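# Move the cardboard box from a floor tote to the counter

## Task

Three totes sit on the floor and one of them holds a cardboard box. Lift the box out and set it down on the counter. When you finish, every other object must lie fully inside a tote, and every tote must be upright. The utility cart must still be standing, or the attempt fails. The robot must not topple or be left leaning, which also fails. Anything that stays in place only because the robot is holding it does not count.

## Robot and tools

Robot: a Hello Robot Stretch 3 with a single arm. It has a two-wheel differential base (0.33 m long, 0.34 m wide), a mast with a vertical lift, and a telescoping arm that reaches out to the robot's RIGHT. The arm ends in a wrist with yaw, pitch and roll and a two-finger gripper. A pan/tilt head carries head_camera and nav_camera, and wrist_camera rides on the gripper. The base cannot slide sideways, so you move the gripper forward or back by driving. Spins happen about the point midway between the drive wheels, 0.05 m behind the front edge. Stowed, the robot sweeps a 0.28 m radius circle when it spins. An unfolded, level wrist sticks out past that circle.

Frames: the base frame has its origin on the floor between the drive wheels, with x forward, y to the left and z up. hand_pose is reported in this frame, at the point where the closed fingertips meet. With all wrist joints at 0, that hand frame has x up, y pointing back along the arm toward the mast, and z toward the rear. The odometry frame is the base frame as it was when the scene began.

execute_actions(actions, cameras): actions is a list holding one action or nothing. An empty list just reports state and images. An action may contain:
- base: one relative move, measured from where the base last reported itself. Either translate_m, in metres from -1 to 1 with forward positive, or rotate_rad, in radians from -3.2 to 3.2 with left (counter-clockwise seen from above) positive. Never send both.
- joints: absolute targets, named individually. lift_m is arm height, 0 to 1.1 m. arm_m is extension, 0 to 0.52 m. wrist_yaw_rad runs -1.345 to 4.42: 0 points along the arm, positive swings toward the front, and 3.0 folds it over the base. wrist_pitch_rad runs -1.57 to 0.451: 0 is level and negative tips the fingers down. wrist_roll_rad runs -2.911 to 2.911: at 0 the fingers sit side by side. gripper_m runs -0.089 to 0.179, where bigger means more open. The real fingertip gap is 0.007 m below the value when nearly shut, 0.025 m below when fully open, and zero under 0.007. head_pan_rad runs -3.953 to 1.73: 0 faces forward, positive turns left, and -1.57 looks along the arm. head_tilt_rad runs -1.53 to 0.419: negative looks down. Tolerances for done are ±0.004 for lift, arm and gripper, ±0.02 for yaw, roll and head, and ±0.05 for pitch.
- contact_limits: {"arm_m": effort}, an effort percentage from 1 to 100. The arm halts with contact_stop when its effort reaches it, and the value also caps holding force until the next action. Low values are gentle, but a value that is too low stops the arm immediately.
All motions in an action start together. A motion you leave out may keep pushing toward its previous target. Any unknown key or out-of-range number rejects the whole call. cameras takes a list of head_camera, nav_camera, wrist_camera or all. Leaving it out or passing null gives every camera, and [] gives none. No action runs longer than 15 s.

wait(seconds): 0 to 10. Nothing new is commanded. It returns the same report as an empty action.
zoom_image(camera, region): a closer crop of that camera's latest full image. region is [x0, y0, x1, y1] in pixels from the top-left, at most 504x504. Image sizes are 896x504 for head, 672x504 for nav (fisheye), and 644x364 for wrist.
finished_scene(scene): ends the scene with that number once the last command has been held. It is final and reports success.

Result lines: base_status and joint_status show how each commanded motion ended. done for the base means the wheels turned the full amount, even with slip. off_target means the part stopped short and may still be pushing. After contact_stop, time_out or torque_fault the old target is dropped. on_its_own covers what you did not command, and "held at" there is a target, not a position. joint_positions gives the current values. motor_effort is a percent of maximum, positive toward larger joint values, with the peak in brackets. Each motor has a fixed bias plus noise, so treat it as rough. Positive wheel effort pushes the robot forward. lidar_m lists 12 distances in 30-degree sectors from the base origin: the 1st is straight ahead, then counter-clockwise (4th left, 7th behind, 10th right), and "-" means nothing seen. It scans a plane 0.17 m above the floor over 0.15 to 12 m. It misses clear objects and thin legs, and the robot's own body may block sectors 5, 6, 9 and 10. wrist_depth_mm (45 to 1000) and head_depth_mm (280 to 4000, from the sideways head image) are 7x7 grids of median depth, read from the top-left. base_odometry comes from wheel counts only, so slip looks like travel. Heading runs -3.142 to 3.142 with left positive. turned_by_wheels and turned_by_imu give the rotation since the last report. base_tilt is in degrees, positive when leaning forward or right, with a fixed error of up to about 4.

Speed: the base is fast (0.30 m/s, 1.9 rad/s) only when stowed, meaning lift_m under 0.30, arm_m under 0.03 and wrist_yaw_rad over 2.54. Otherwise it is capped at 0.10 m/s and 0.63 rad/s.

Gripping: to hold something, command gripper_m smaller than the object's width. To let go, command at least 0.02 more than the value where the fingers touched it. Neither the reading nor a done status proves the object is held, so look with the cameras. Squeezing too hard makes the stall guard ease off, and the object can slide out. Send a new value to squeeze again.

Cautions: the arm and lift go slack after contact_stop, and a loaded lift may sink. The base, wrist and head keep pushing into obstacles. Wrist servos that strain for several seconds shut off for 10 s (torque_fault). Fold or unfold the wrist only with lift_m between 0.32 and 0.95, wrist_pitch_rad at -0.4 and roll near 0. After folding, lift_m may go down to 0.25. If yaw is below -0.4, keep pitch at -0.5 or lower. Pushing on something rigid with the gripper higher than about 0.45 m can tip the robot, and a second push after a stop makes that more likely. Driving while holding or pressing on something fixed, or catching furniture (worst in reverse), can also tip it. If base_tilt shows a lean, reverse the last move in small steps, pull the gripper free, and lower lift_m to about 0.2. Avoid drops, slams and hard impacts. Loose objects may occasionally get nudged by something else. The simulation keeps running while you think, and the robot holds its last command meanwhile.

Each tool is called after ">>>" as name(argument=value, ...) on one line, values as JSON.

## Session

>>> execute_actions(actions=[])

Scene clock: 0.00 s.
base_odometry: x=+0.000 y=+0.000 heading=+0.000 (m, m, rad; odometry frame)
turned_by_wheels: +0.000 (rad since the last result)
turned_by_imu: +0.000 (rad since the last result)
base_tilt: forward=-1.1 right=+1.0 (deg)
lidar_m: 1.43 1.32 0.95 0.91 0.93 1.08 1.20 2.28 2.96 2.65 2.81 1.90
head_depth_mm: 1830 1843 1873 1882 1511 1925 1921 / 1829 1854 1867 1893 1499 1937 1924 / 1813 1854 1863 1875 1500 1923 1934 / 1823 1839 1854 1881 1505 1918 1884 / 1821 1839 1851 1874 1901 1898 1911 / 1825 1830 1854 1870 1887 1911 1932 / 1816 1829 1848 1874 1880 1906 1915
base_status: not commanded
joint_positions: lift_m=+0.473 arm_m=+0.002 wrist_yaw_rad=+3.159 wrist_pitch_rad=-0.468 wrist_roll_rad=-0.016 gripper_m=+0.037 head_pan_rad=+0.002 head_tilt_rad=-0.010
joint_status: not commanded
motor_effort: left_wheel=+0 right_wheel=+1 lift_m=+25 arm_m=+1 wrist_yaw_rad=+0 wrist_pitch_rad=+3 wrist_roll_rad=+0 gripper_m=+0 head_pan_rad=+0 head_tilt_rad=+2 (%)
hand_pose: x=-0.0249 y=+0.0707 z=+0.4744 quat_wxyz=(+0.157, +0.681, +0.171, +0.695) (m; base frame)
wrist_depth_mm: 853 888 - 877 895 899 859 / 907 948 - 965 - 958 - / - - - - - - - / 876 895 897 914 930 965 999 / 739 771 753 782 815 811 810 / 670 677 - 686 687 682 702 / 581 587 622 614 607 614 615
pictures: head_camera (sideways: a quarter turn clockwise sets it upright), nav_camera (sideways: a quarter turn counterclockwise sets it upright), wrist_camera
Images, in order (width x height): head_camera 896x504, nav_camera 672x504, wrist_camera 644x364.

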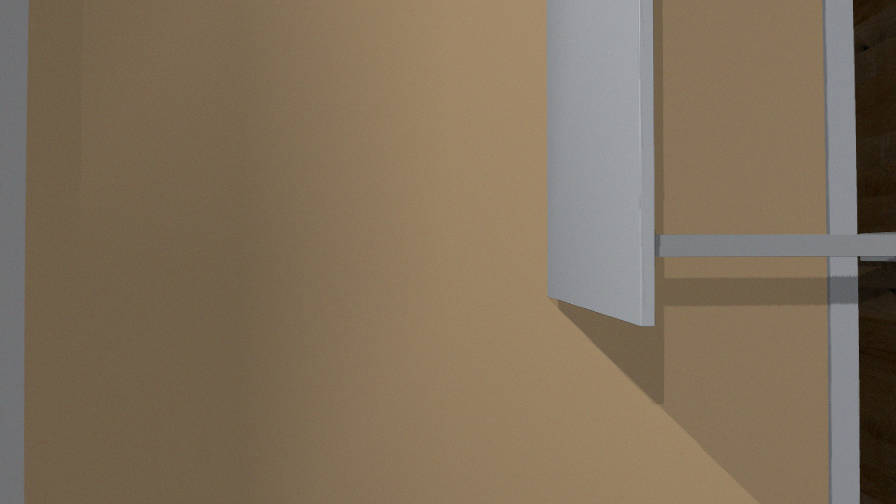

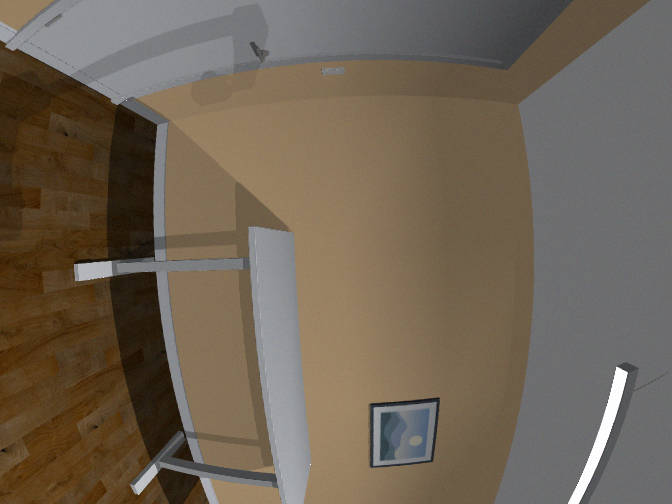

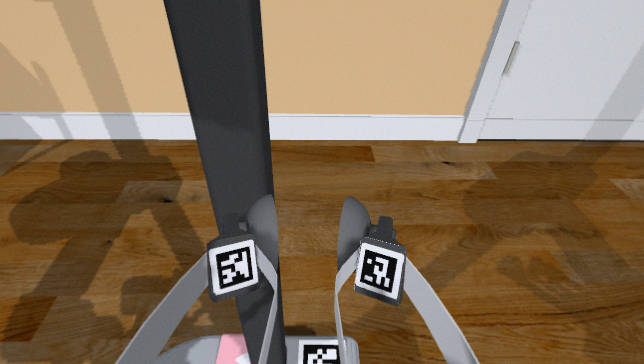

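>>> execute_actions(actions=[{"joints": {"head_pan_rad": -2.0, "head_tilt_rad": -0.6, "lift_m": 0.28, "wrist_yaw_rad": 3.0, "wrist_pitch_rad": -0.4}}], cameras=["head_camera", "nav_camera"])

Scene clock: 4.93 s.
base_odometry: x=+0.000 y=+0.000 heading=+0.000 (m, m, rad; odometry frame)
turned_by_wheels: +0.000 (rad since the last result)
turned_by_imu: +0.000 (rad since the last result)
base_tilt: forward=-1.1 right=+1.0 (deg)
lidar_m: 1.43 1.31 0.95 0.91 0.93 1.08 1.20 2.29 2.96 2.65 2.82 1.90
head_depth_mm: 3257 3614 3066 2198 1736 1415 1205 / 3015 3446 3077 2204 1735 1420 1205 / 2811 3205 3096 2145 1737 1426 1203 / 2701 2967 3034 2247 1748 1421 1206 / 2567 2813 2957 2197 1749 1433 1210 / 2448 2702 2991 2158 1750 1436 1210 / 2411 2637 2845 2254 1752 1438 1213
base_status: not commanded
joint_positions: lift_m=+0.280 arm_m=+0.002 wrist_yaw_rad=+3.002 wrist_pitch_rad=-0.421 wrist_roll_rad=-0.016 gripper_m=+0.037 head_pan_rad=-1.993 head_tilt_rad=-0.592
joint_status: all done
motor_effort: left_wheel=+0(0) right_wheel=+1(1) lift_m=+18(22) arm_m=+1(1) wrist_yaw_rad=+0(2) wrist_pitch_rad=+6(6) wrist_roll_rad=+1(1) gripper_m=+0(1) head_pan_rad=-3(39) head_tilt_rad=-4(36) (%)
hand_pose: x=+0.0100 y=+0.0747 z=+0.2923 quat_wxyz=(+0.195, +0.694, +0.101, +0.685) (m; base frame)
wrist_depth_mm: 781 - 843 899 932 978 - / 828 - 886 938 - - - / 803 - 852 850 876 926 927 / 644 637 672 681 707 710 713 / 531 548 - 571 574 582 587 / 470 - - - 480 491 492 / - - - 416 419 423 433
pictures: head_camera (sideways: a quarter turn clockwise sets it upright), nav_camera (sideways: a quarter turn counterclockwise sets it upright)
Images, in order (width x height): head_camera 896x504, nav_camera 672x504.

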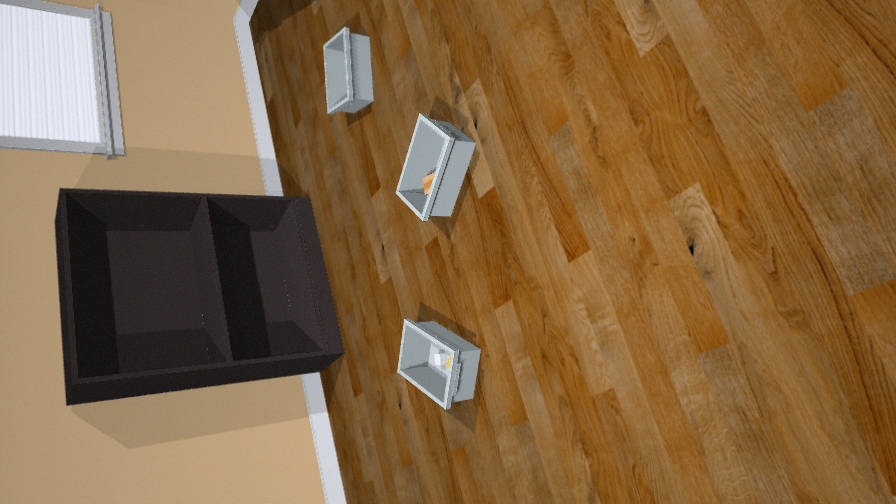

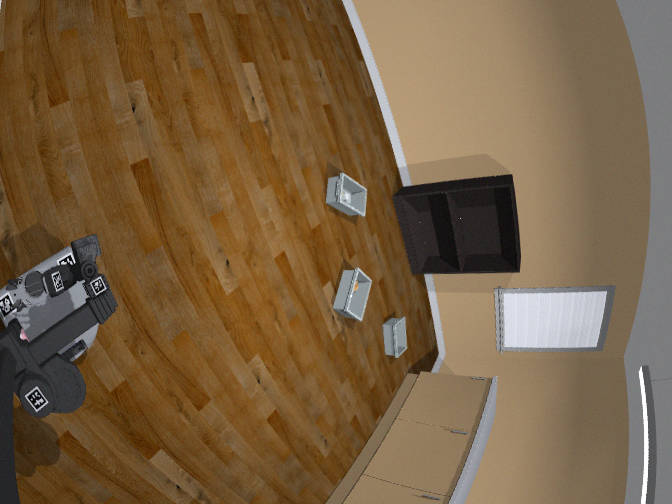

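>>> zoom_image(camera="head_camera", region=[370, 95, 510, 235])

>>> zoom_image(camera="head_camera", region=[370, 295, 510, 435])

Region (370, 95, 510, 235) of head_camera's 896x504 image, scaled by 3.600, with more detail than that image has.

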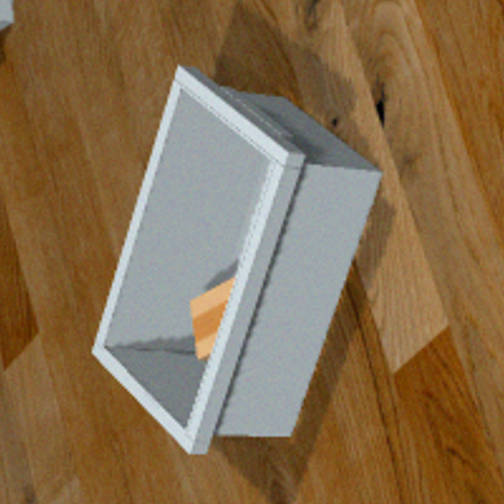

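Region (370, 295, 510, 435) of head_camera's 896x504 image, scaled by 3.600, with more detail than that image has.

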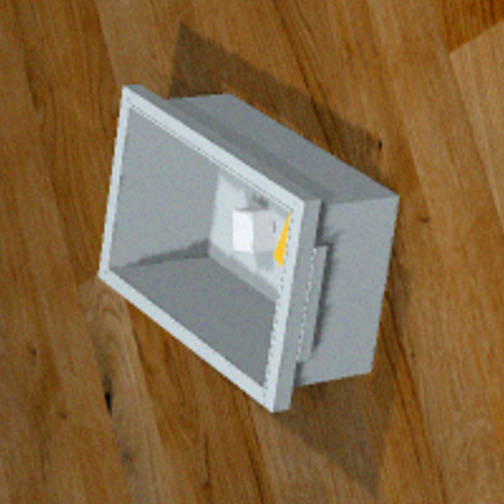

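>>> execute_actions(actions=[{"base": {"rotate_rad": 0.765}, "joints": {"head_pan_rad": -3.4, "head_tilt_rad": -0.6}}], cameras=["head_camera", "nav_camera"])

Scene clock: 44.63 s.
base_odometry: x=+0.000 y=+0.000 heading=+0.765 (m, m, rad; odometry frame)
turned_by_wheels: +0.765 (rad since the last result)
turned_by_imu: +0.766 (rad since the last result)
base_tilt: forward=-1.1 right=+0.9 (deg)
lidar_m: 1.07 0.91 0.91 1.02 1.18 2.23 2.53 2.65 2.87 1.90 1.90 1.43
head_depth_mm: 2400 2047 2306 2213 1730 1418 1202 / 2504 2161 2423 2220 1736 1422 1205 / 2667 2323 2591 2233 1740 1422 1201 / 2770 2443 2738 2226 1741 1423 1202 / 2885 2577 2866 2232 1737 1430 1208 / 3087 2847 2995 2252 1751 1428 1211 / 3299 3758 3112 2161 1766 1437 1210
base_status: done
joint_positions: lift_m=+0.280 arm_m=+0.002 wrist_yaw_rad=+3.002 wrist_pitch_rad=-0.421 wrist_roll_rad=-0.016 gripper_m=+0.037 head_pan_rad=-3.393 head_tilt_rad=-0.593
joint_status: all done
motor_effort: left_wheel=-3(10) right_wheel=+4(13) lift_m=+19(19) arm_m=+1(1) wrist_yaw_rad=-1(0) wrist_pitch_rad=+6(6) wrist_roll_rad=+0(1) gripper_m=+0(0) head_pan_rad=-3(39) head_tilt_rad=-4(6) (%)
hand_pose: x=+0.0100 y=+0.0747 z=+0.2923 quat_wxyz=(+0.195, +0.694, +0.101, +0.685) (m; base frame)
wrist_depth_mm: 900 - - - 880 761 670 / - - - - 944 824 726 / 806 - 830 863 870 841 757 / 639 647 662 691 684 706 695 / 529 546 - 557 574 587 594 / 473 - - - 493 492 494 / - - - 425 425 426 431
pictures: head_camera (sideways: a quarter turn clockwise sets it upright), nav_camera (sideways: a quarter turn counterclockwise sets it upright)
Images, in order (width x height): head_camera 896x504, nav_camera 672x504.

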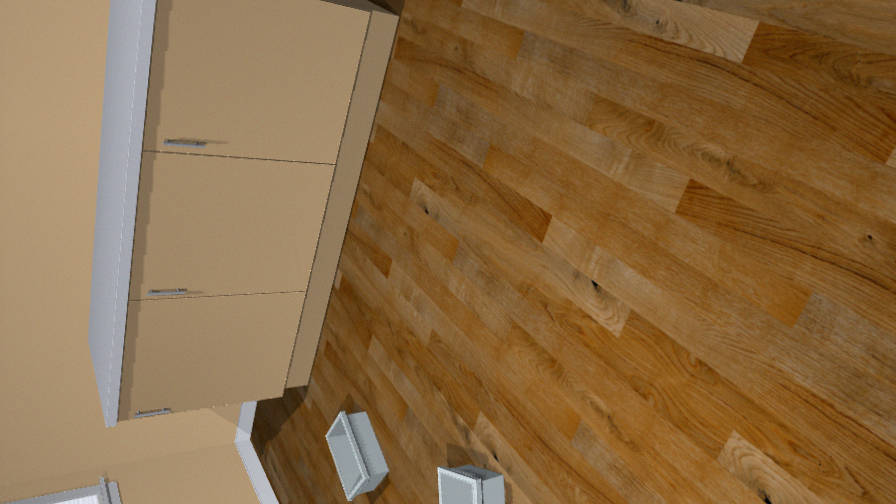

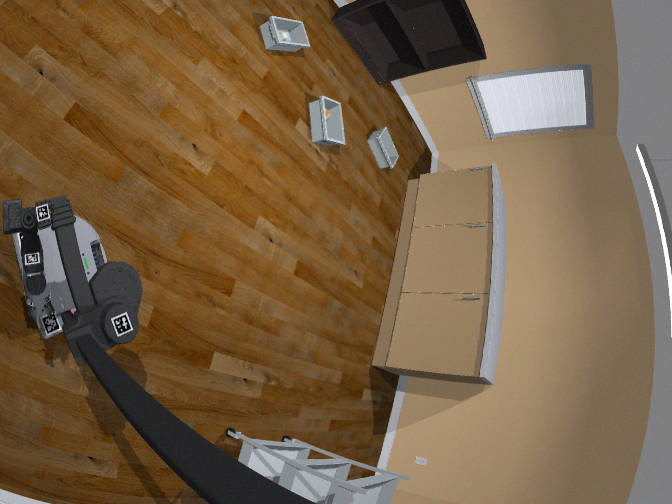

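>>> execute_actions(actions=[{"base": {"translate_m": -1.0}, "joints": {"head_pan_rad": -2.5, "head_tilt_rad": -0.9}}], cameras=["head_camera", "nav_camera"])

Scene clock: 56.37 s.
base_odometry: x=-0.722 y=-0.692 heading=+0.765 (m, m, rad; odometry frame)
turned_by_wheels: +0.000 (rad since the last result)
turned_by_imu: -0.002 (rad since the last result)
base_tilt: forward=-1.0 right=+0.9 (deg)
lidar_m: 1.89 1.58 1.04 1.15 1.48 1.48 1.69 2.03 1.88 2.47 2.25 2.27
head_depth_mm: 2195 2308 1833 1620 1403 1232 1136 / 2107 2267 1889 1610 1405 1232 - / 1924 2197 1902 1548 1404 1244 - / 1922 2197 1903 1550 1414 1242 - / 1877 2167 1932 1626 1412 1249 - / 1868 2176 1943 1596 1409 1247 1135 / 1933 2189 1944 1574 1421 1248 1114
base_status: done
joint_positions: lift_m=+0.280 arm_m=+0.002 wrist_yaw_rad=+3.001 wrist_pitch_rad=-0.420 wrist_roll_rad=-0.016 gripper_m=+0.037 head_pan_rad=-2.507 head_tilt_rad=-0.889
joint_status: all done
motor_effort: left_wheel=-3(12) right_wheel=+4(8) lift_m=+19(18) arm_m=+1(1) wrist_yaw_rad=-1(0) wrist_pitch_rad=+6(6) wrist_roll_rad=+1(1) gripper_m=+0(1) head_pan_rad=+4(38) head_tilt_rad=-5(29) (%)
hand_pose: x=+0.0101 y=+0.0748 z=+0.2925 quat_wxyz=(+0.195, +0.695, +0.100, +0.685) (m; base frame)
wrist_depth_mm: - - - - - - - / - - - - - - - / 805 - 839 873 895 907 907 / 642 651 683 668 690 707 708 / 538 545 - 558 574 570 597 / 469 495 - - 488 490 500 / - - - 419 420 427 426
pictures: head_camera (sideways: a quarter turn clockwise sets it upright), nav_camera (sideways: a quarter turn counterclockwise sets it upright)
Images, in order (width x height): head_camera 896x504, nav_camera 672x504.

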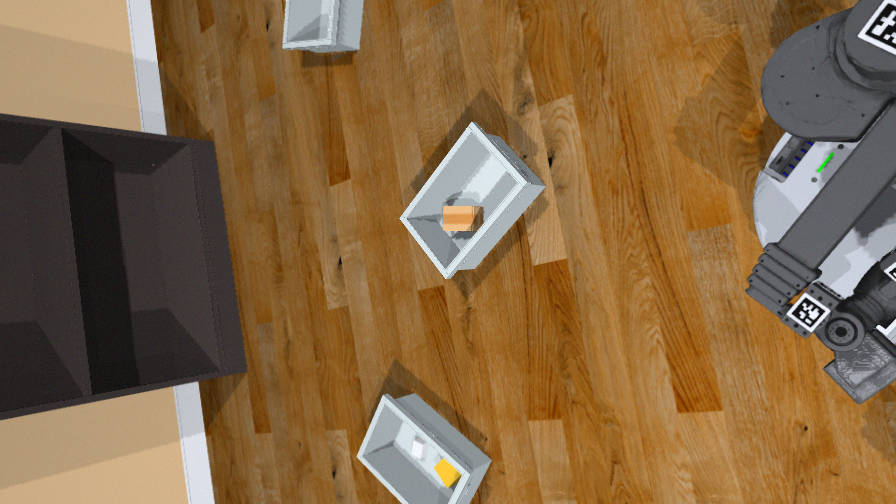

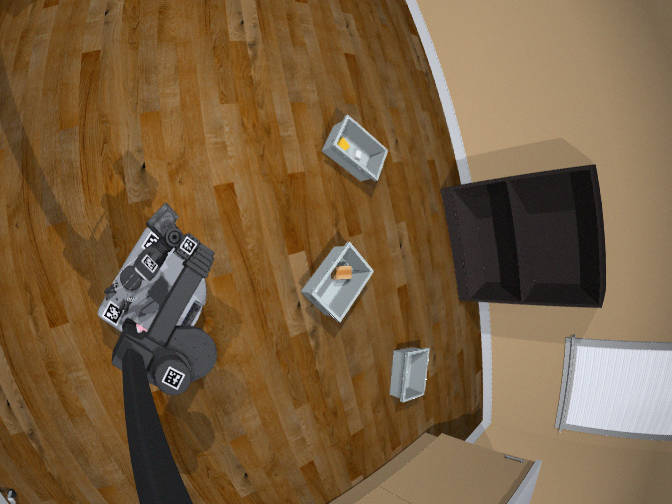

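>>> zoom_image(camera="head_camera", region=[385, 110, 565, 290])

Region (385, 110, 565, 290) of head_camera's 896x504 image, scaled by 2.800, with more detail than that image has.

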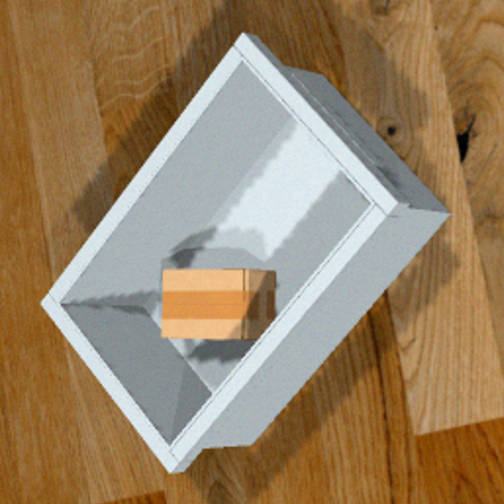

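>>> execute_actions(actions=[{"base": {"translate_m": -0.45}, "joints": {"head_pan_rad": -1.57, "head_tilt_rad": -1.1}}], cameras=[])

>>> execute_actions(actions=[{"base": {"translate_m": -0.30}, "joints": {"lift_m": 0.37, "wrist_yaw_rad": 0.0, "arm_m": 0.42}}])

Scene clock: 89.87 s.
base_odometry: x=-1.046 y=-1.004 heading=+0.765 (m, m, rad; odometry frame)
turned_by_wheels: +0.000 (rad since the last result)
turned_by_imu: -0.001 (rad since the last result)
base_tilt: forward=-1.0 right=+0.9 (deg)
lidar_m: 2.24 1.88 1.30 1.36 1.15 1.15 1.31 1.65 1.63 2.14 2.53 2.69
head_depth_mm: 1906 1770 1563 1387 1264 1189 - / 1983 1763 1570 1393 1279 1217 - / 2012 1766 1553 1429 1297 - - / 2027 1781 1528 1422 1313 1198 1105 / 2029 1782 1589 1435 1304 1195 1105 / 2036 1772 1595 1436 1310 1198 1110 / 2057 1788 1590 1434 1311 1202 1113
base_status: done
joint_positions: lift_m=+0.280 arm_m=+0.002 wrist_yaw_rad=+3.001 wrist_pitch_rad=-0.420 wrist_roll_rad=-0.016 gripper_m=+0.037 head_pan_rad=-1.576 head_tilt_rad=-1.086
joint_status: all done
motor_effort: left_wheel=-3(12) right_wheel=+4(8) lift_m=+19(19) arm_m=+1(1) wrist_yaw_rad=+0(0) wrist_pitch_rad=+6(6) wrist_roll_rad=+1(1) gripper_m=+0(1) head_pan_rad=+3(40) head_tilt_rad=-7(25) (%)
hand_pose: x=+0.0101 y=+0.0748 z=+0.2925 quat_wxyz=(+0.195, +0.695, +0.100, +0.685) (m; base frame)
wrist_depth_mm: 882 - - - - - - / 983 - - - - - - / 804 - 845 844 853 882 910 / 642 644 667 679 697 708 715 / 545 545 - 572 574 573 580 / 468 496 - - 495 505 493 / - - - 423 421 427 439
pictures: none
No camera images: the call's "cameras" was empty. Leave "cameras" out to get every camera's image.

Scene clock: 94.13 s.
base_odometry: x=-1.263 y=-1.212 heading=+0.765 (m, m, rad; odometry frame)
turned_by_wheels: +0.000 (rad since the last result)
turned_by_imu: +0.000 (rad since the last result)
base_tilt: forward=-1.1 right=+1.0 (deg)
lidar_m: 2.49 1.53 1.53 1.10 0.93 0.93 1.06 1.41 1.51 1.91 3.10 2.74
head_depth_mm: 1680 1675 1561 1413 1287 1187 - / 1907 1766 1573 1420 1290 - - / 1973 1763 1645 1383 1284 - - / 2016 1768 1580 1398 1291 1208 1104 / 2030 1780 1544 1433 1299 1199 1102 / 2034 1792 1559 1434 1302 1194 1106 / 2036 1791 1599 1443 1313 1199 1109
base_status: done
joint_positions: lift_m=+0.370 arm_m=+0.420 wrist_yaw_rad=+0.001 wrist_pitch_rad=-0.420 wrist_roll_rad=-0.016 gripper_m=+0.037 head_pan_rad=-1.576 head_tilt_rad=-1.087
joint_status: all done
motor_effort: left_wheel=-2(11) right_wheel=+3(9) lift_m=+30(34) arm_m=+3(4) wrist_yaw_rad=+0(3) wrist_pitch_rad=+5(5) wrist_roll_rad=+1(1) gripper_m=+0(0) head_pan_rad=+3(4) head_tilt_rad=-7(7) (%)
hand_pose: x=-0.0214 y=-0.7889 z=+0.3820 quat_wxyz=(+0.697, +0.149, -0.686, -0.146) (m; base frame)
wrist_depth_mm: - - - - - 936 819 / - - - - - 953 850 / 987 989 - - - 862 862 / 763 811 805 815 817 797 770 / 551 620 642 686 707 702 720 / 457 483 537 580 574 601 614 / 490 496 507 517 502 516 529
pictures: head_camera (sideways: a quarter turn clockwise sets it upright), nav_camera (sideways: a quarter turn counterclockwise sets it upright), wrist_camera
Images, in order (width x height): head_camera 896x504, nav_camera 672x504, wrist_camera 644x364.

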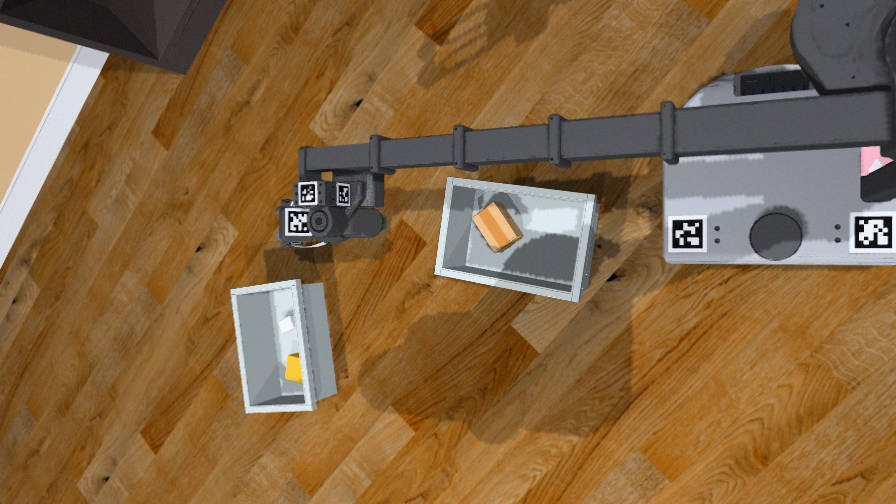

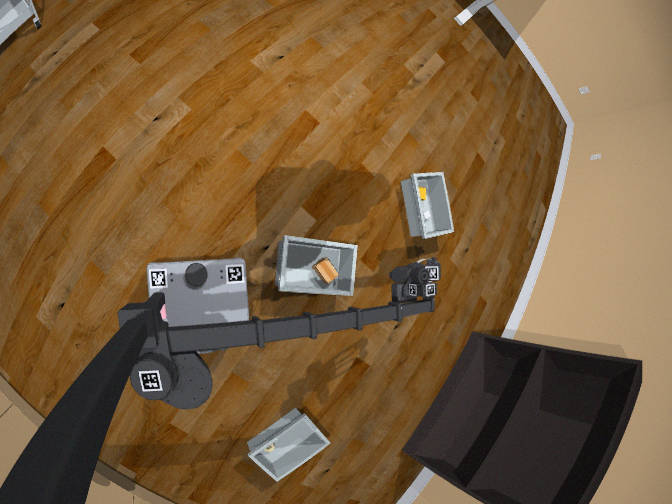

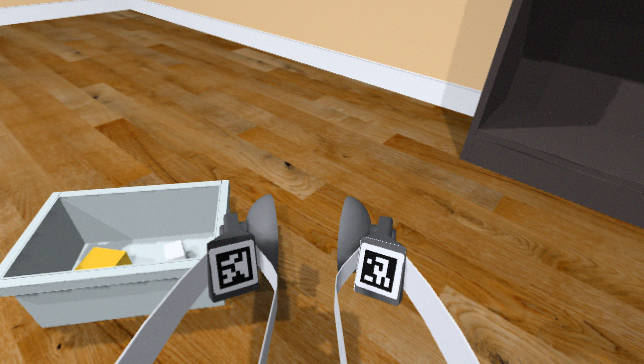

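>>> execute_actions(actions=[{"joints": {"arm_m": 0.395, "wrist_pitch_rad": -1.57, "wrist_roll_rad": 0.94, "gripper_m": 0.10, "lift_m": 0.30}}], cameras=["head_camera", "wrist_camera"])

Scene clock: 104.47 s.
base_odometry: x=-1.263 y=-1.212 heading=+0.765 (m, m, rad; odometry frame)
turned_by_wheels: +0.000 (rad since the last result)
turned_by_imu: +0.000 (rad since the last result)
base_tilt: forward=-1.1 right=+1.0 (deg)
lidar_m: 2.49 1.53 1.53 1.10 0.93 0.93 1.06 1.41 1.51 1.91 3.11 2.74
head_depth_mm: 1668 1679 1555 1417 1294 1185 - / 1895 1758 1575 1419 1298 1214 - / 1981 1763 1595 1360 1268 - - / 2017 1776 1578 1392 1290 1212 1106 / 2026 1781 1543 1436 1309 1194 1101 / 2032 1783 1537 1439 1305 1196 1106 / 2041 1803 1600 1440 1311 1200 1110
base_status: not commanded
joint_positions: lift_m=+0.300 arm_m=+0.395 wrist_yaw_rad=+0.001 wrist_pitch_rad=-1.542 wrist_roll_rad=+0.935 gripper_m=+0.100 head_pan_rad=-1.576 head_tilt_rad=-1.087
joint_status: all done
joint sent to its limit — the command would take wrist_pitch_rad past its lower limit, so that joint was sent only as far as its limit.
motor_effort: left_wheel=-3(2) right_wheel=+3(3) lift_m=+19(27) arm_m=-1(1) wrist_yaw_rad=+0(0) wrist_pitch_rad=-3(5) wrist_roll_rad=+3(3) gripper_m=+0(81) head_pan_rad=+4(3) head_tilt_rad=-8(7) (%)
hand_pose: x=-0.0216 y=-0.5232 z=+0.1822 quat_wxyz=(+0.225, +0.218, -0.681, -0.662) (m; base frame)
wrist_depth_mm: 312 309 311 309 316 322 324 / 321 323 318 237 322 331 332 / 332 328 258 328 276 339 338 / 341 339 343 294 343 355 349 / 350 284 345 351 353 337 364 / 364 364 268 363 366 278 372 / 382 379 375 310 345 275 252
pictures: head_camera (sideways: a quarter turn clockwise sets it upright), wrist_camera
Images, in order (width x height): head_camera 896x504, wrist_camera 644x364.

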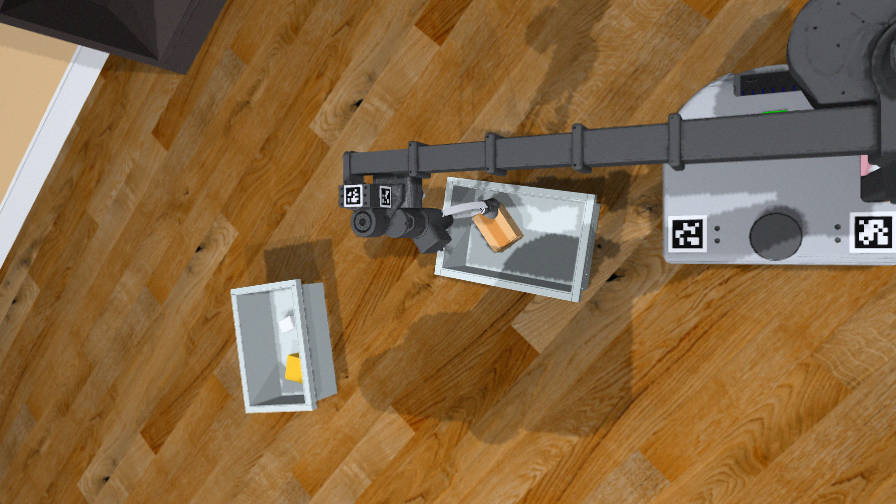

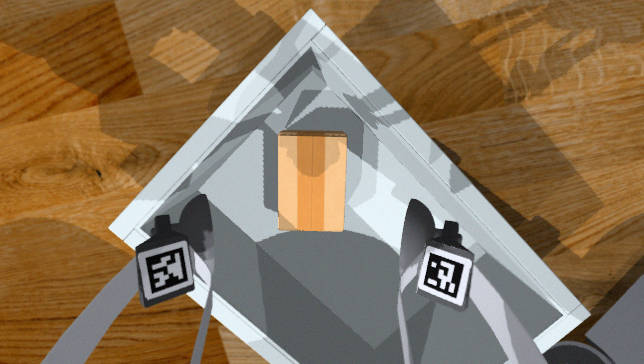

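>>> execute_actions(actions=[{"base": {"translate_m": 0.01}, "joints": {"arm_m": 0.388, "lift_m": 0.143}}], cameras=["head_camera", "wrist_camera"])

Scene clock: 118.40 s.
base_odometry: x=-1.256 y=-1.205 heading=+0.764 (m, m, rad; odometry frame)
turned_by_wheels: +0.000 (rad since the last result)
turned_by_imu: +0.000 (rad since the last result)
base_tilt: forward=-1.1 right=+1.0 (deg)
lidar_m: 2.49 1.52 1.52 1.11 0.94 0.93 1.06 1.42 1.51 1.91 3.12 2.73
head_depth_mm: 1700 1702 1560 1414 1292 1181 1107 / 1897 1782 1580 1416 1294 1216 - / 1980 1769 1566 1426 1290 - - / 2013 1775 1554 1427 1293 1213 1104 / 2029 1768 1544 1426 1300 1196 1107 / 2025 1784 1566 1438 1309 1202 1106 / 2053 1803 1595 1435 1308 1209 1111
base_status: done
joint_positions: lift_m=+0.143 arm_m=+0.388 wrist_yaw_rad=+0.001 wrist_pitch_rad=-1.543 wrist_roll_rad=+0.935 gripper_m=+0.100 head_pan_rad=-1.576 head_tilt_rad=-1.087
joint_status: all done
motor_effort: left_wheel=-2(4) right_wheel=+4(11) lift_m=+18(22) arm_m=-1(2) wrist_yaw_rad=-1(0) wrist_pitch_rad=-3(3) wrist_roll_rad=+3(3) gripper_m=+0(0) head_pan_rad=+3(3) head_tilt_rad=-8(7) (%)
hand_pose: x=-0.0216 y=-0.5160 z=+0.0252 quat_wxyz=(+0.225, +0.218, -0.680, -0.663) (m; base frame)
wrist_depth_mm: - 72 109 161 92 61 60 / - 88 155 173 127 75 61 / - 115 175 130 176 97 64 / 109 169 179 133 183 137 78 / 147 186 137 137 189 190 103 / 145 172 168 142 196 197 147 / - 157 198 204 203 205 203
pictures: head_camera (sideways: a quarter turn clockwise sets it upright), wrist_camera
Images, in order (width x height): head_camera 896x504, wrist_camera 644x364.

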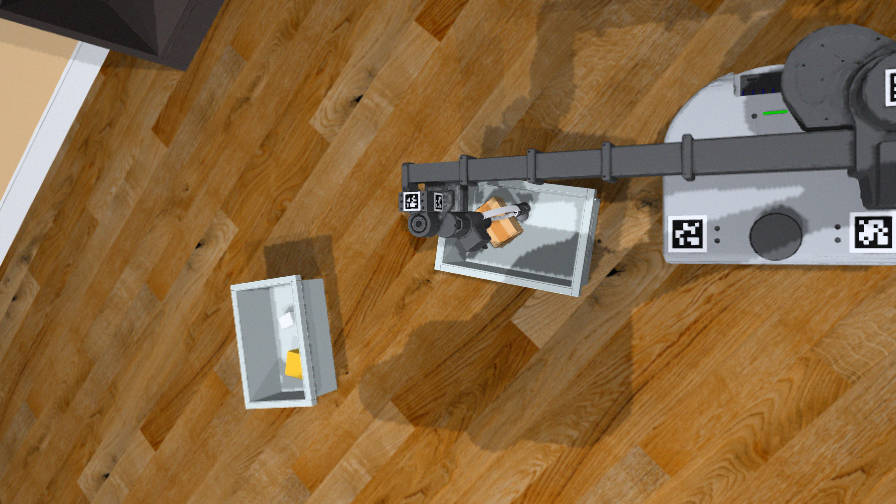

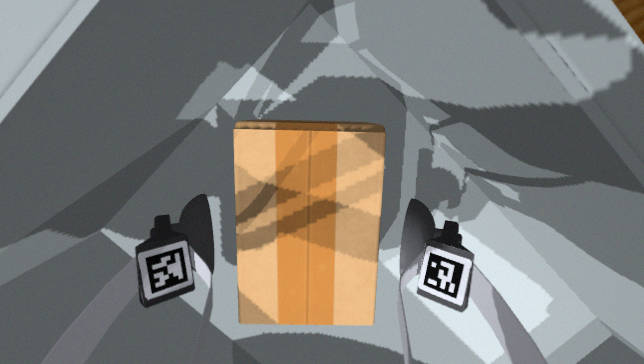

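The fingers are on either side of the box without touching it, so I'll close the gripper with the same value that worked in scene 1.

>>> execute_actions(actions=[{"joints": {"gripper_m": 0.02}}], cameras=["wrist_camera"])

>>> execute_actions(actions=[{"joints": {"gripper_m": 0.02, "lift_m": 0.30}}], cameras=["head_camera", "wrist_camera"])

Scene clock: 123.17 s.
base_odometry: x=-1.256 y=-1.205 heading=+0.764 (m, m, rad; odometry frame)
turned_by_wheels: +0.000 (rad since the last result)
turned_by_imu: +0.000 (rad since the last result)
base_tilt: forward=-1.0 right=+1.0 (deg)
lidar_m: 2.48 1.52 1.52 1.11 0.94 0.93 1.07 1.41 1.51 1.91 3.13 2.74
head_depth_mm: 1685 1702 1574 1421 1290 1187 1104 / 1886 1755 1584 1409 1301 1219 - / 1971 1773 1574 1417 1293 - - / 2029 1777 1558 1441 1283 1211 1107 / 2034 1792 1545 1434 1304 1194 1101 / 2034 1775 1570 1438 1307 1204 1107 / 2040 1788 1597 1435 1307 1203 1107
base_status: not commanded
joint_positions: lift_m=+0.143 arm_m=+0.388 wrist_yaw_rad=+0.001 wrist_pitch_rad=-1.543 wrist_roll_rad=+0.935 gripper_m=+0.021 head_pan_rad=-1.576 head_tilt_rad=-1.087
joint_status: all done
motor_effort: left_wheel=-2(2) right_wheel=+3(4) lift_m=+19(19) arm_m=-1(1) wrist_yaw_rad=+0(0) wrist_pitch_rad=-3(3) wrist_roll_rad=+3(3) gripper_m=-17(91) head_pan_rad=+3(3) head_tilt_rad=-7(7) (%)
hand_pose: x=-0.0216 y=-0.5160 z=+0.0252 quat_wxyz=(+0.225, +0.218, -0.680, -0.663) (m; base frame)
wrist_depth_mm: - 72 109 161 92 61 60 / - 88 155 173 127 75 61 / - 116 175 126 176 97 64 / 109 169 180 129 184 137 78 / 147 186 133 133 190 190 102 / 147 172 138 137 197 197 147 / 133 161 195 203 204 205 204
pictures: wrist_camera
Images, in order (width x height): wrist_camera 644x364.

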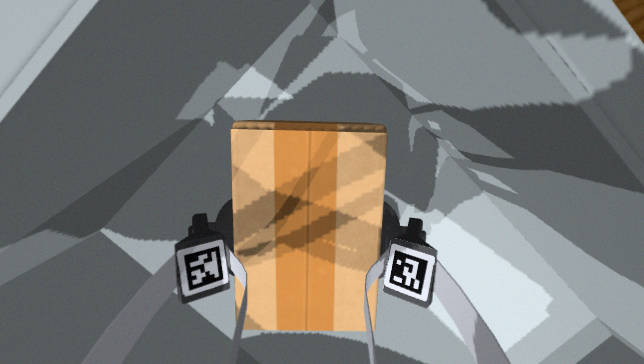

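Scene clock: 125.43 s.
base_odometry: x=-1.256 y=-1.205 heading=+0.764 (m, m, rad; odometry frame)
turned_by_wheels: +0.000 (rad since the last result)
turned_by_imu: +0.000 (rad since the last result)
base_tilt: forward=-1.1 right=+1.0 (deg)
lidar_m: 2.49 1.52 1.53 1.11 0.94 0.94 1.07 1.41 1.51 0.47 3.12 2.73
head_depth_mm: 1690 1697 1561 1414 1291 1189 - / 1895 1759 1570 1423 1295 1217 - / 1972 1775 1598 1287 1282 - - / 2019 1764 1564 1394 1291 1208 1107 / 2037 1776 1547 1433 1302 1198 1104 / 2054 1801 1571 1436 1300 1201 1108 / 2038 1788 1592 1444 1315 1208 1108
base_status: not commanded
joint_positions: lift_m=+0.300 arm_m=+0.388 wrist_yaw_rad=+0.001 wrist_pitch_rad=-1.543 wrist_roll_rad=+0.935 gripper_m=+0.021 head_pan_rad=-1.576 head_tilt_rad=-1.087
joint_status: all done
motor_effort: left_wheel=-2(2) right_wheel=+4(3) lift_m=+31(32) arm_m=-1(1) wrist_yaw_rad=+0(0) wrist_pitch_rad=-3(3) wrist_roll_rad=+3(3) gripper_m=-18(19) head_pan_rad=+4(4) head_tilt_rad=-7(8) (%)
hand_pose: x=-0.0216 y=-0.5160 z=+0.1816 quat_wxyz=(+0.225, +0.218, -0.680, -0.663) (m; base frame)
wrist_depth_mm: 311 313 314 206 315 320 317 / 322 322 266 302 324 329 331 / 329 333 216 126 232 342 342 / 342 265 283 128 338 343 349 / 349 251 133 133 357 311 365 / 366 364 138 138 364 296 370 / 377 380 382 248 325 253 -
pictures: head_camera (sideways: a quarter turn clockwise sets it upright), wrist_camera
Images, in order (width x height): head_camera 896x504, wrist_camera 644x364.

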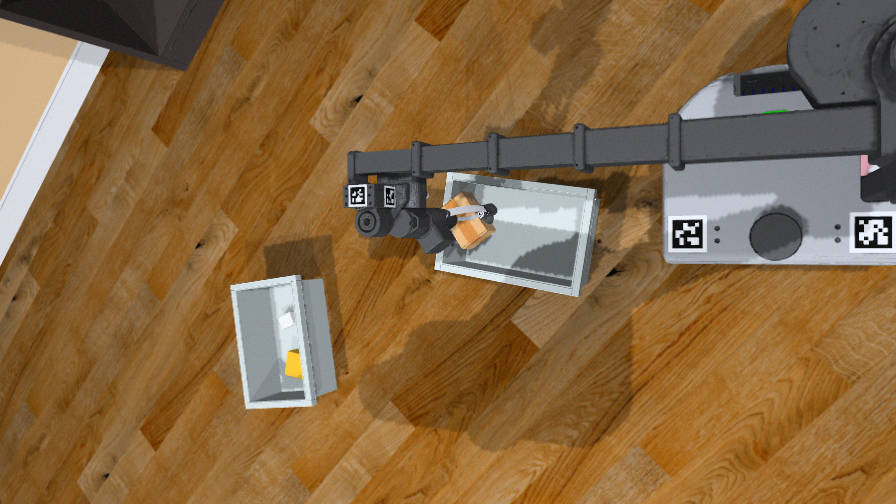

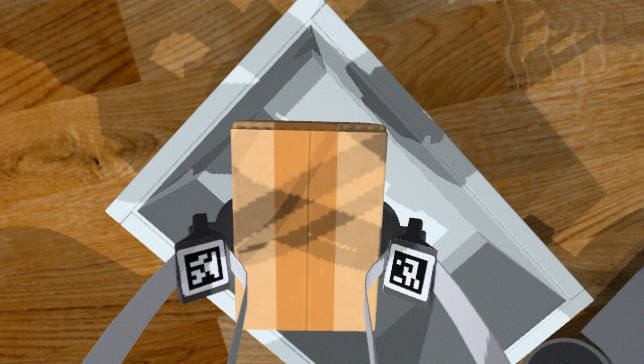

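>>> execute_actions(actions=[{"base": {"rotate_rad": -0.75}, "joints": {"gripper_m": 0.02, "lift_m": 0.45}}], cameras=[])

>>> execute_actions(actions=[{"base": {"translate_m": -0.52}, "joints": {"gripper_m": 0.02, "lift_m": 1.095, "head_pan_rad": -2.3, "head_tilt_rad": -0.6}}])

Scene clock: 147.43 s.
base_odometry: x=-1.256 y=-1.205 heading=+0.015 (m, m, rad; odometry frame)
turned_by_wheels: -0.750 (rad since the last result)
turned_by_imu: -0.754 (rad since the last result)
base_tilt: forward=-1.1 right=+1.0 (deg)
lidar_m: 2.73 2.96 2.17 1.52 2.13 0.97 0.94 0.97 1.79 1.41 1.51 2.35
head_depth_mm: 1733 1755 1558 1389 1288 1190 - / 1739 1773 1568 1404 1297 - - / 1651 1739 - 1408 1297 - - / 1675 1724 1616 1411 1303 1207 1102 / 1678 1716 1577 1431 1305 1196 1106 / 1660 1714 1592 1434 1299 1186 1113 / 1614 1700 1610 1440 1295 1203 1108
base_status: done
joint_positions: lift_m=+0.450 arm_m=+0.388 wrist_yaw_rad=+0.001 wrist_pitch_rad=-1.544 wrist_roll_rad=+0.935 gripper_m=+0.021 head_pan_rad=-1.576 head_tilt_rad=-1.087
joint_status: all done
motor_effort: left_wheel=+2(8) right_wheel=-2(10) lift_m=+31(33) arm_m=-1(1) wrist_yaw_rad=+0(0) wrist_pitch_rad=-2(3) wrist_roll_rad=+3(3) gripper_m=-17(17) head_pan_rad=+3(3) head_tilt_rad=-7(7) (%)
hand_pose: x=-0.0216 y=-0.5159 z=+0.3316 quat_wxyz=(+0.224, +0.218, -0.680, -0.663) (m; base frame)
wrist_depth_mm: 448 455 455 450 459 464 459 / 457 464 464 469 475 470 473 / 478 474 476 126 486 502 496 / 492 492 498 129 501 507 508 / 506 511 133 133 508 528 - / 528 525 138 137 539 - - / 547 550 484 469 552 - -
pictures: none
No camera images: the call's "cameras" was empty. Leave "cameras" out to get every camera's image.

Scene clock: 154.13 s.
base_odometry: x=-1.776 y=-1.212 heading=+0.015 (m, m, rad; odometry frame)
turned_by_wheels: +0.000 (rad since the last result)
turned_by_imu: +0.001 (rad since the last result)
base_tilt: forward=-1.0 right=+1.1 (deg)
lidar_m: 3.25 2.99 1.59 1.55 0.59 0.43 0.41 0.43 0.58 1.45 1.45 2.38
head_depth_mm: - - 868 637 552 640 734 / - 1110 872 639 636 745 883 / - 1186 872 667 753 892 1126 / - 1490 879 742 904 1114 1197 / - 1798 885 918 1135 1372 1203 / - 1836 980 1984 1675 1432 1207 / - 1682 1883 2037 1730 1416 1206
base_status: done
joint_positions: lift_m=+1.095 arm_m=+0.388 wrist_yaw_rad=+0.001 wrist_pitch_rad=-1.544 wrist_roll_rad=+0.935 gripper_m=+0.021 head_pan_rad=-2.293 head_tilt_rad=-0.606
joint_status: all done
motor_effort: left_wheel=+2(4) right_wheel=-2(11) lift_m=+31(33) arm_m=-1(1) wrist_yaw_rad=+1(0) wrist_pitch_rad=-3(3) wrist_roll_rad=+3(3) gripper_m=-17(17) head_pan_rad=-4(41) head_tilt_rad=+3(33) (%)
hand_pose: x=-0.0216 y=-0.5159 z=+0.9766 quat_wxyz=(+0.224, +0.218, -0.680, -0.663) (m; base frame)
wrist_depth_mm: - - - - 883 608 473 / - - - - - 793 569 / - - - 127 - - 739 / - - - 129 - - 990 / - - 133 133 - - - / - - 138 137 - - - / - - - - - - -
pictures: head_camera (sideways: a quarter turn clockwise sets it upright), nav_camera (sideways: a quarter turn counterclockwise sets it upright), wrist_camera
Images, in order (width x height): head_camera 896x504, nav_camera 672x504, wrist_camera 644x364.

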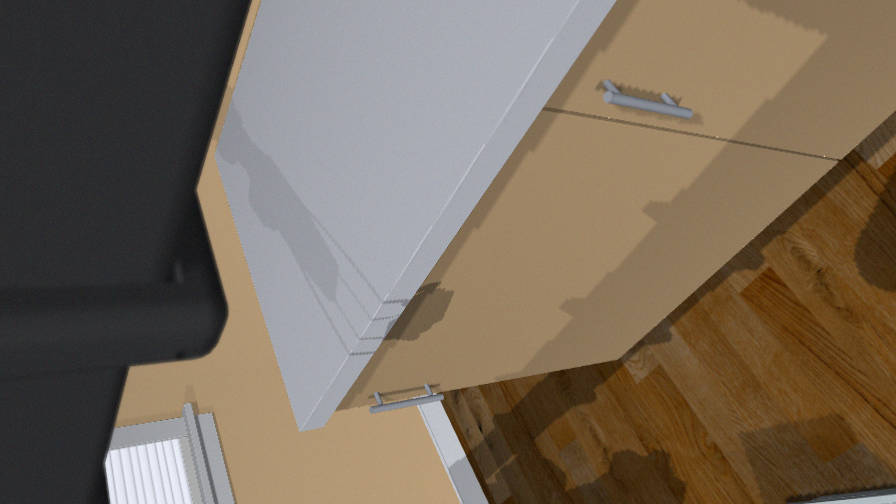

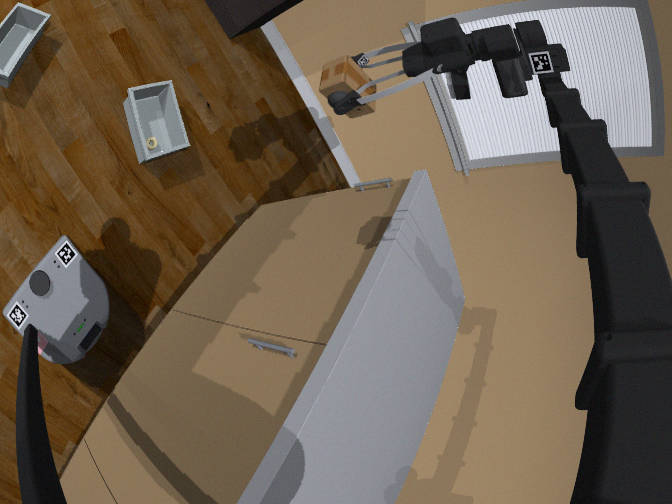

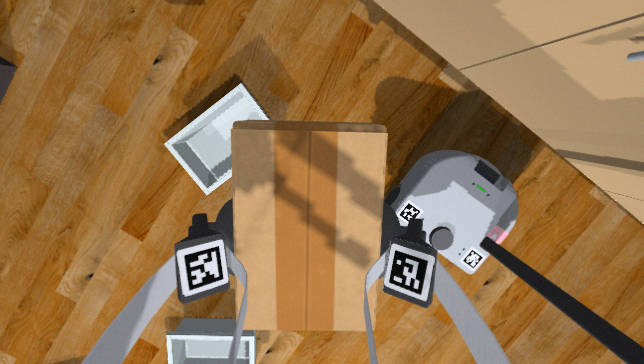

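>>> execute_actions(actions=[{"base": {"rotate_rad": -1.15}, "joints": {"gripper_m": 0.02, "lift_m": 1.1, "arm_m": 0.515, "head_pan_rad": -1.5, "head_tilt_rad": -0.55}}])

Scene clock: 166.03 s.
base_odometry: x=-1.776 y=-1.212 heading=-1.135 (m, m, rad; odometry frame)
turned_by_wheels: -1.150 (rad since the last result)
turned_by_imu: -1.155 (rad since the last result)
base_tilt: forward=-1.0 right=+1.1 (deg)
lidar_m: 1.46 1.79 3.72 3.40 1.64 1.55 0.66 0.44 0.41 0.42 0.53 1.72
head_depth_mm: 863 930 975 684 530 549 643 / - 962 977 688 531 592 710 / 938 - 929 663 552 652 792 / 976 1080 990 694 593 707 897 / 1023 1154 991 694 657 802 1028 / 1075 1209 995 695 728 906 1175 / 1142 1304 1005 700 815 1039 1230
base_status: done
joint_positions: lift_m=+1.100 arm_m=+0.515 wrist_yaw_rad=+0.001 wrist_pitch_rad=-1.544 wrist_roll_rad=+0.936 gripper_m=+0.021 head_pan_rad=-1.507 head_tilt_rad=-0.557
joint_status: all done
motor_effort: left_wheel=+2(9) right_wheel=-2(11) lift_m=+30(32) arm_m=+3(1) wrist_yaw_rad=+0(0) wrist_pitch_rad=-2(3) wrist_roll_rad=+2(3) gripper_m=-18(18) head_pan_rad=+4(40) head_tilt_rad=+4(10) (%)
hand_pose: x=-0.0216 y=-0.6424 z=+0.9815 quat_wxyz=(+0.224, +0.218, -0.680, -0.663) (m; base frame)
wrist_depth_mm: 209 211 212 213 213 215 216 / 216 216 216 218 219 222 224 / 224 224 223 127 227 230 230 / 229 230 228 129 237 234 235 / 237 239 133 132 240 245 245 / 245 242 138 137 252 251 253 / 253 257 259 259 261 262 -
pictures: head_camera (sideways: a quarter turn clockwise sets it upright), nav_camera (sideways: a quarter turn counterclockwise sets it upright), wrist_camera
Images, in order (width x height): head_camera 896x504, nav_camera 672x504, wrist_camera 644x364.

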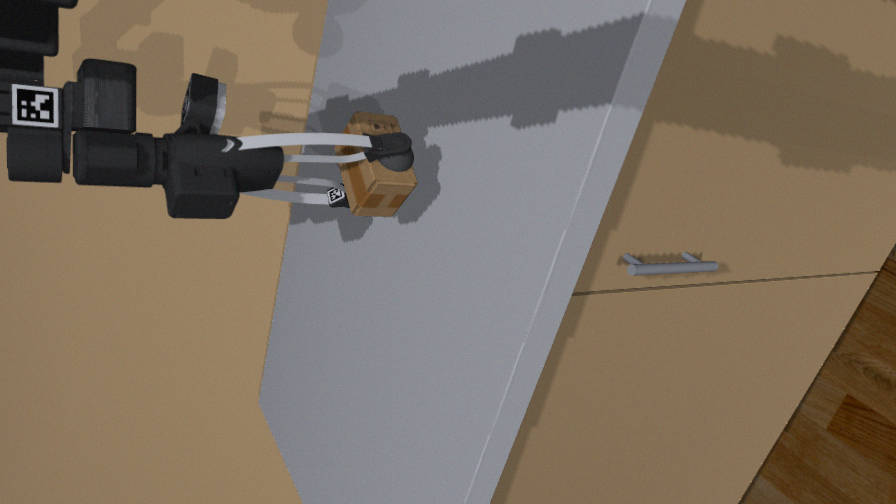

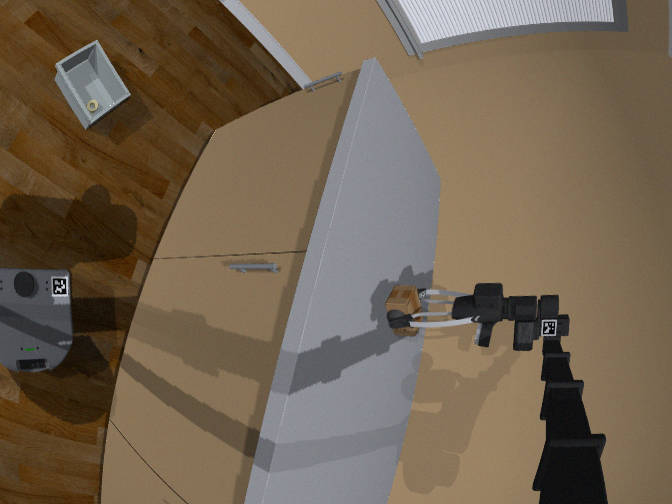

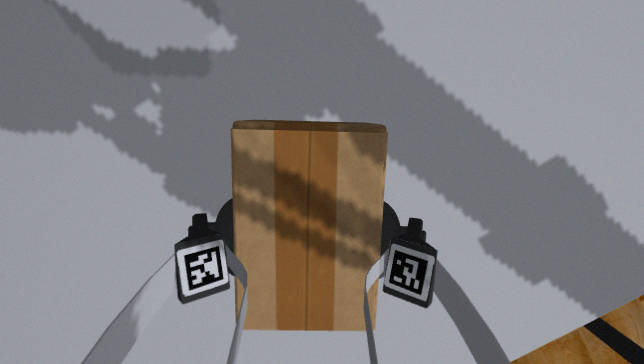

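>>> execute_actions(actions=[{"joints": {"lift_m": 1.048, "gripper_m": 0.02}}], cameras=["wrist_camera"])

Scene clock: 172.50 s.
base_odometry: x=-1.776 y=-1.212 heading=-1.135 (m, m, rad; odometry frame)
turned_by_wheels: +0.000 (rad since the last result)
turned_by_imu: +0.000 (rad since the last result)
base_tilt: forward=-1.0 right=+1.0 (deg)
lidar_m: 1.46 1.80 3.74 3.39 1.64 1.55 0.67 0.44 0.41 0.42 0.53 1.72
head_depth_mm: 831 944 979 687 530 547 643 / 870 1004 976 685 532 595 710 / 918 1020 879 658 551 651 794 / 981 1090 986 695 593 707 894 / 1024 1146 993 695 659 801 1028 / 1085 1217 997 698 726 907 1181 / 1143 1301 1000 699 813 1045 1232
base_status: not commanded
joint_positions: lift_m=+1.048 arm_m=+0.515 wrist_yaw_rad=+0.001 wrist_pitch_rad=-1.544 wrist_roll_rad=+0.936 gripper_m=+0.021 head_pan_rad=-1.507 head_tilt_rad=-0.557
joint_status: all done
motor_effort: left_wheel=+2(3) right_wheel=-2(3) lift_m=+19(27) arm_m=+3(3) wrist_yaw_rad=+1(0) wrist_pitch_rad=-3(3) wrist_roll_rad=+2(2) gripper_m=-18(18) head_pan_rad=+3(4) head_tilt_rad=+3(4) (%)
hand_pose: x=-0.0216 y=-0.6424 z=+0.9302 quat_wxyz=(+0.224, +0.218, -0.680, -0.663) (m; base frame)
wrist_depth_mm: 163 163 165 165 167 167 168 / 167 168 169 170 171 172 173 / 173 173 173 126 177 177 178 / 179 179 178 129 182 183 184 / 185 185 133 133 188 190 191 / 190 191 138 137 194 196 197 / 196 197 200 201 202 204 205
pictures: wrist_camera
Images, in order (width x height): wrist_camera 644x364.

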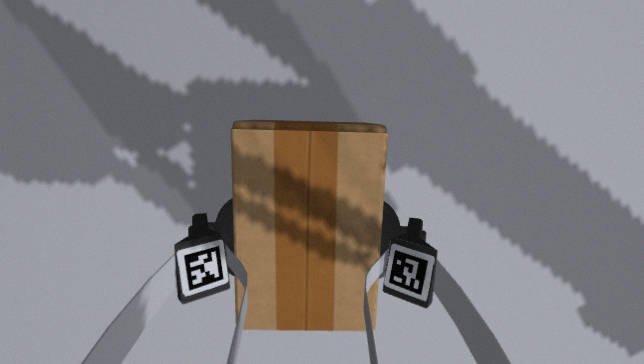

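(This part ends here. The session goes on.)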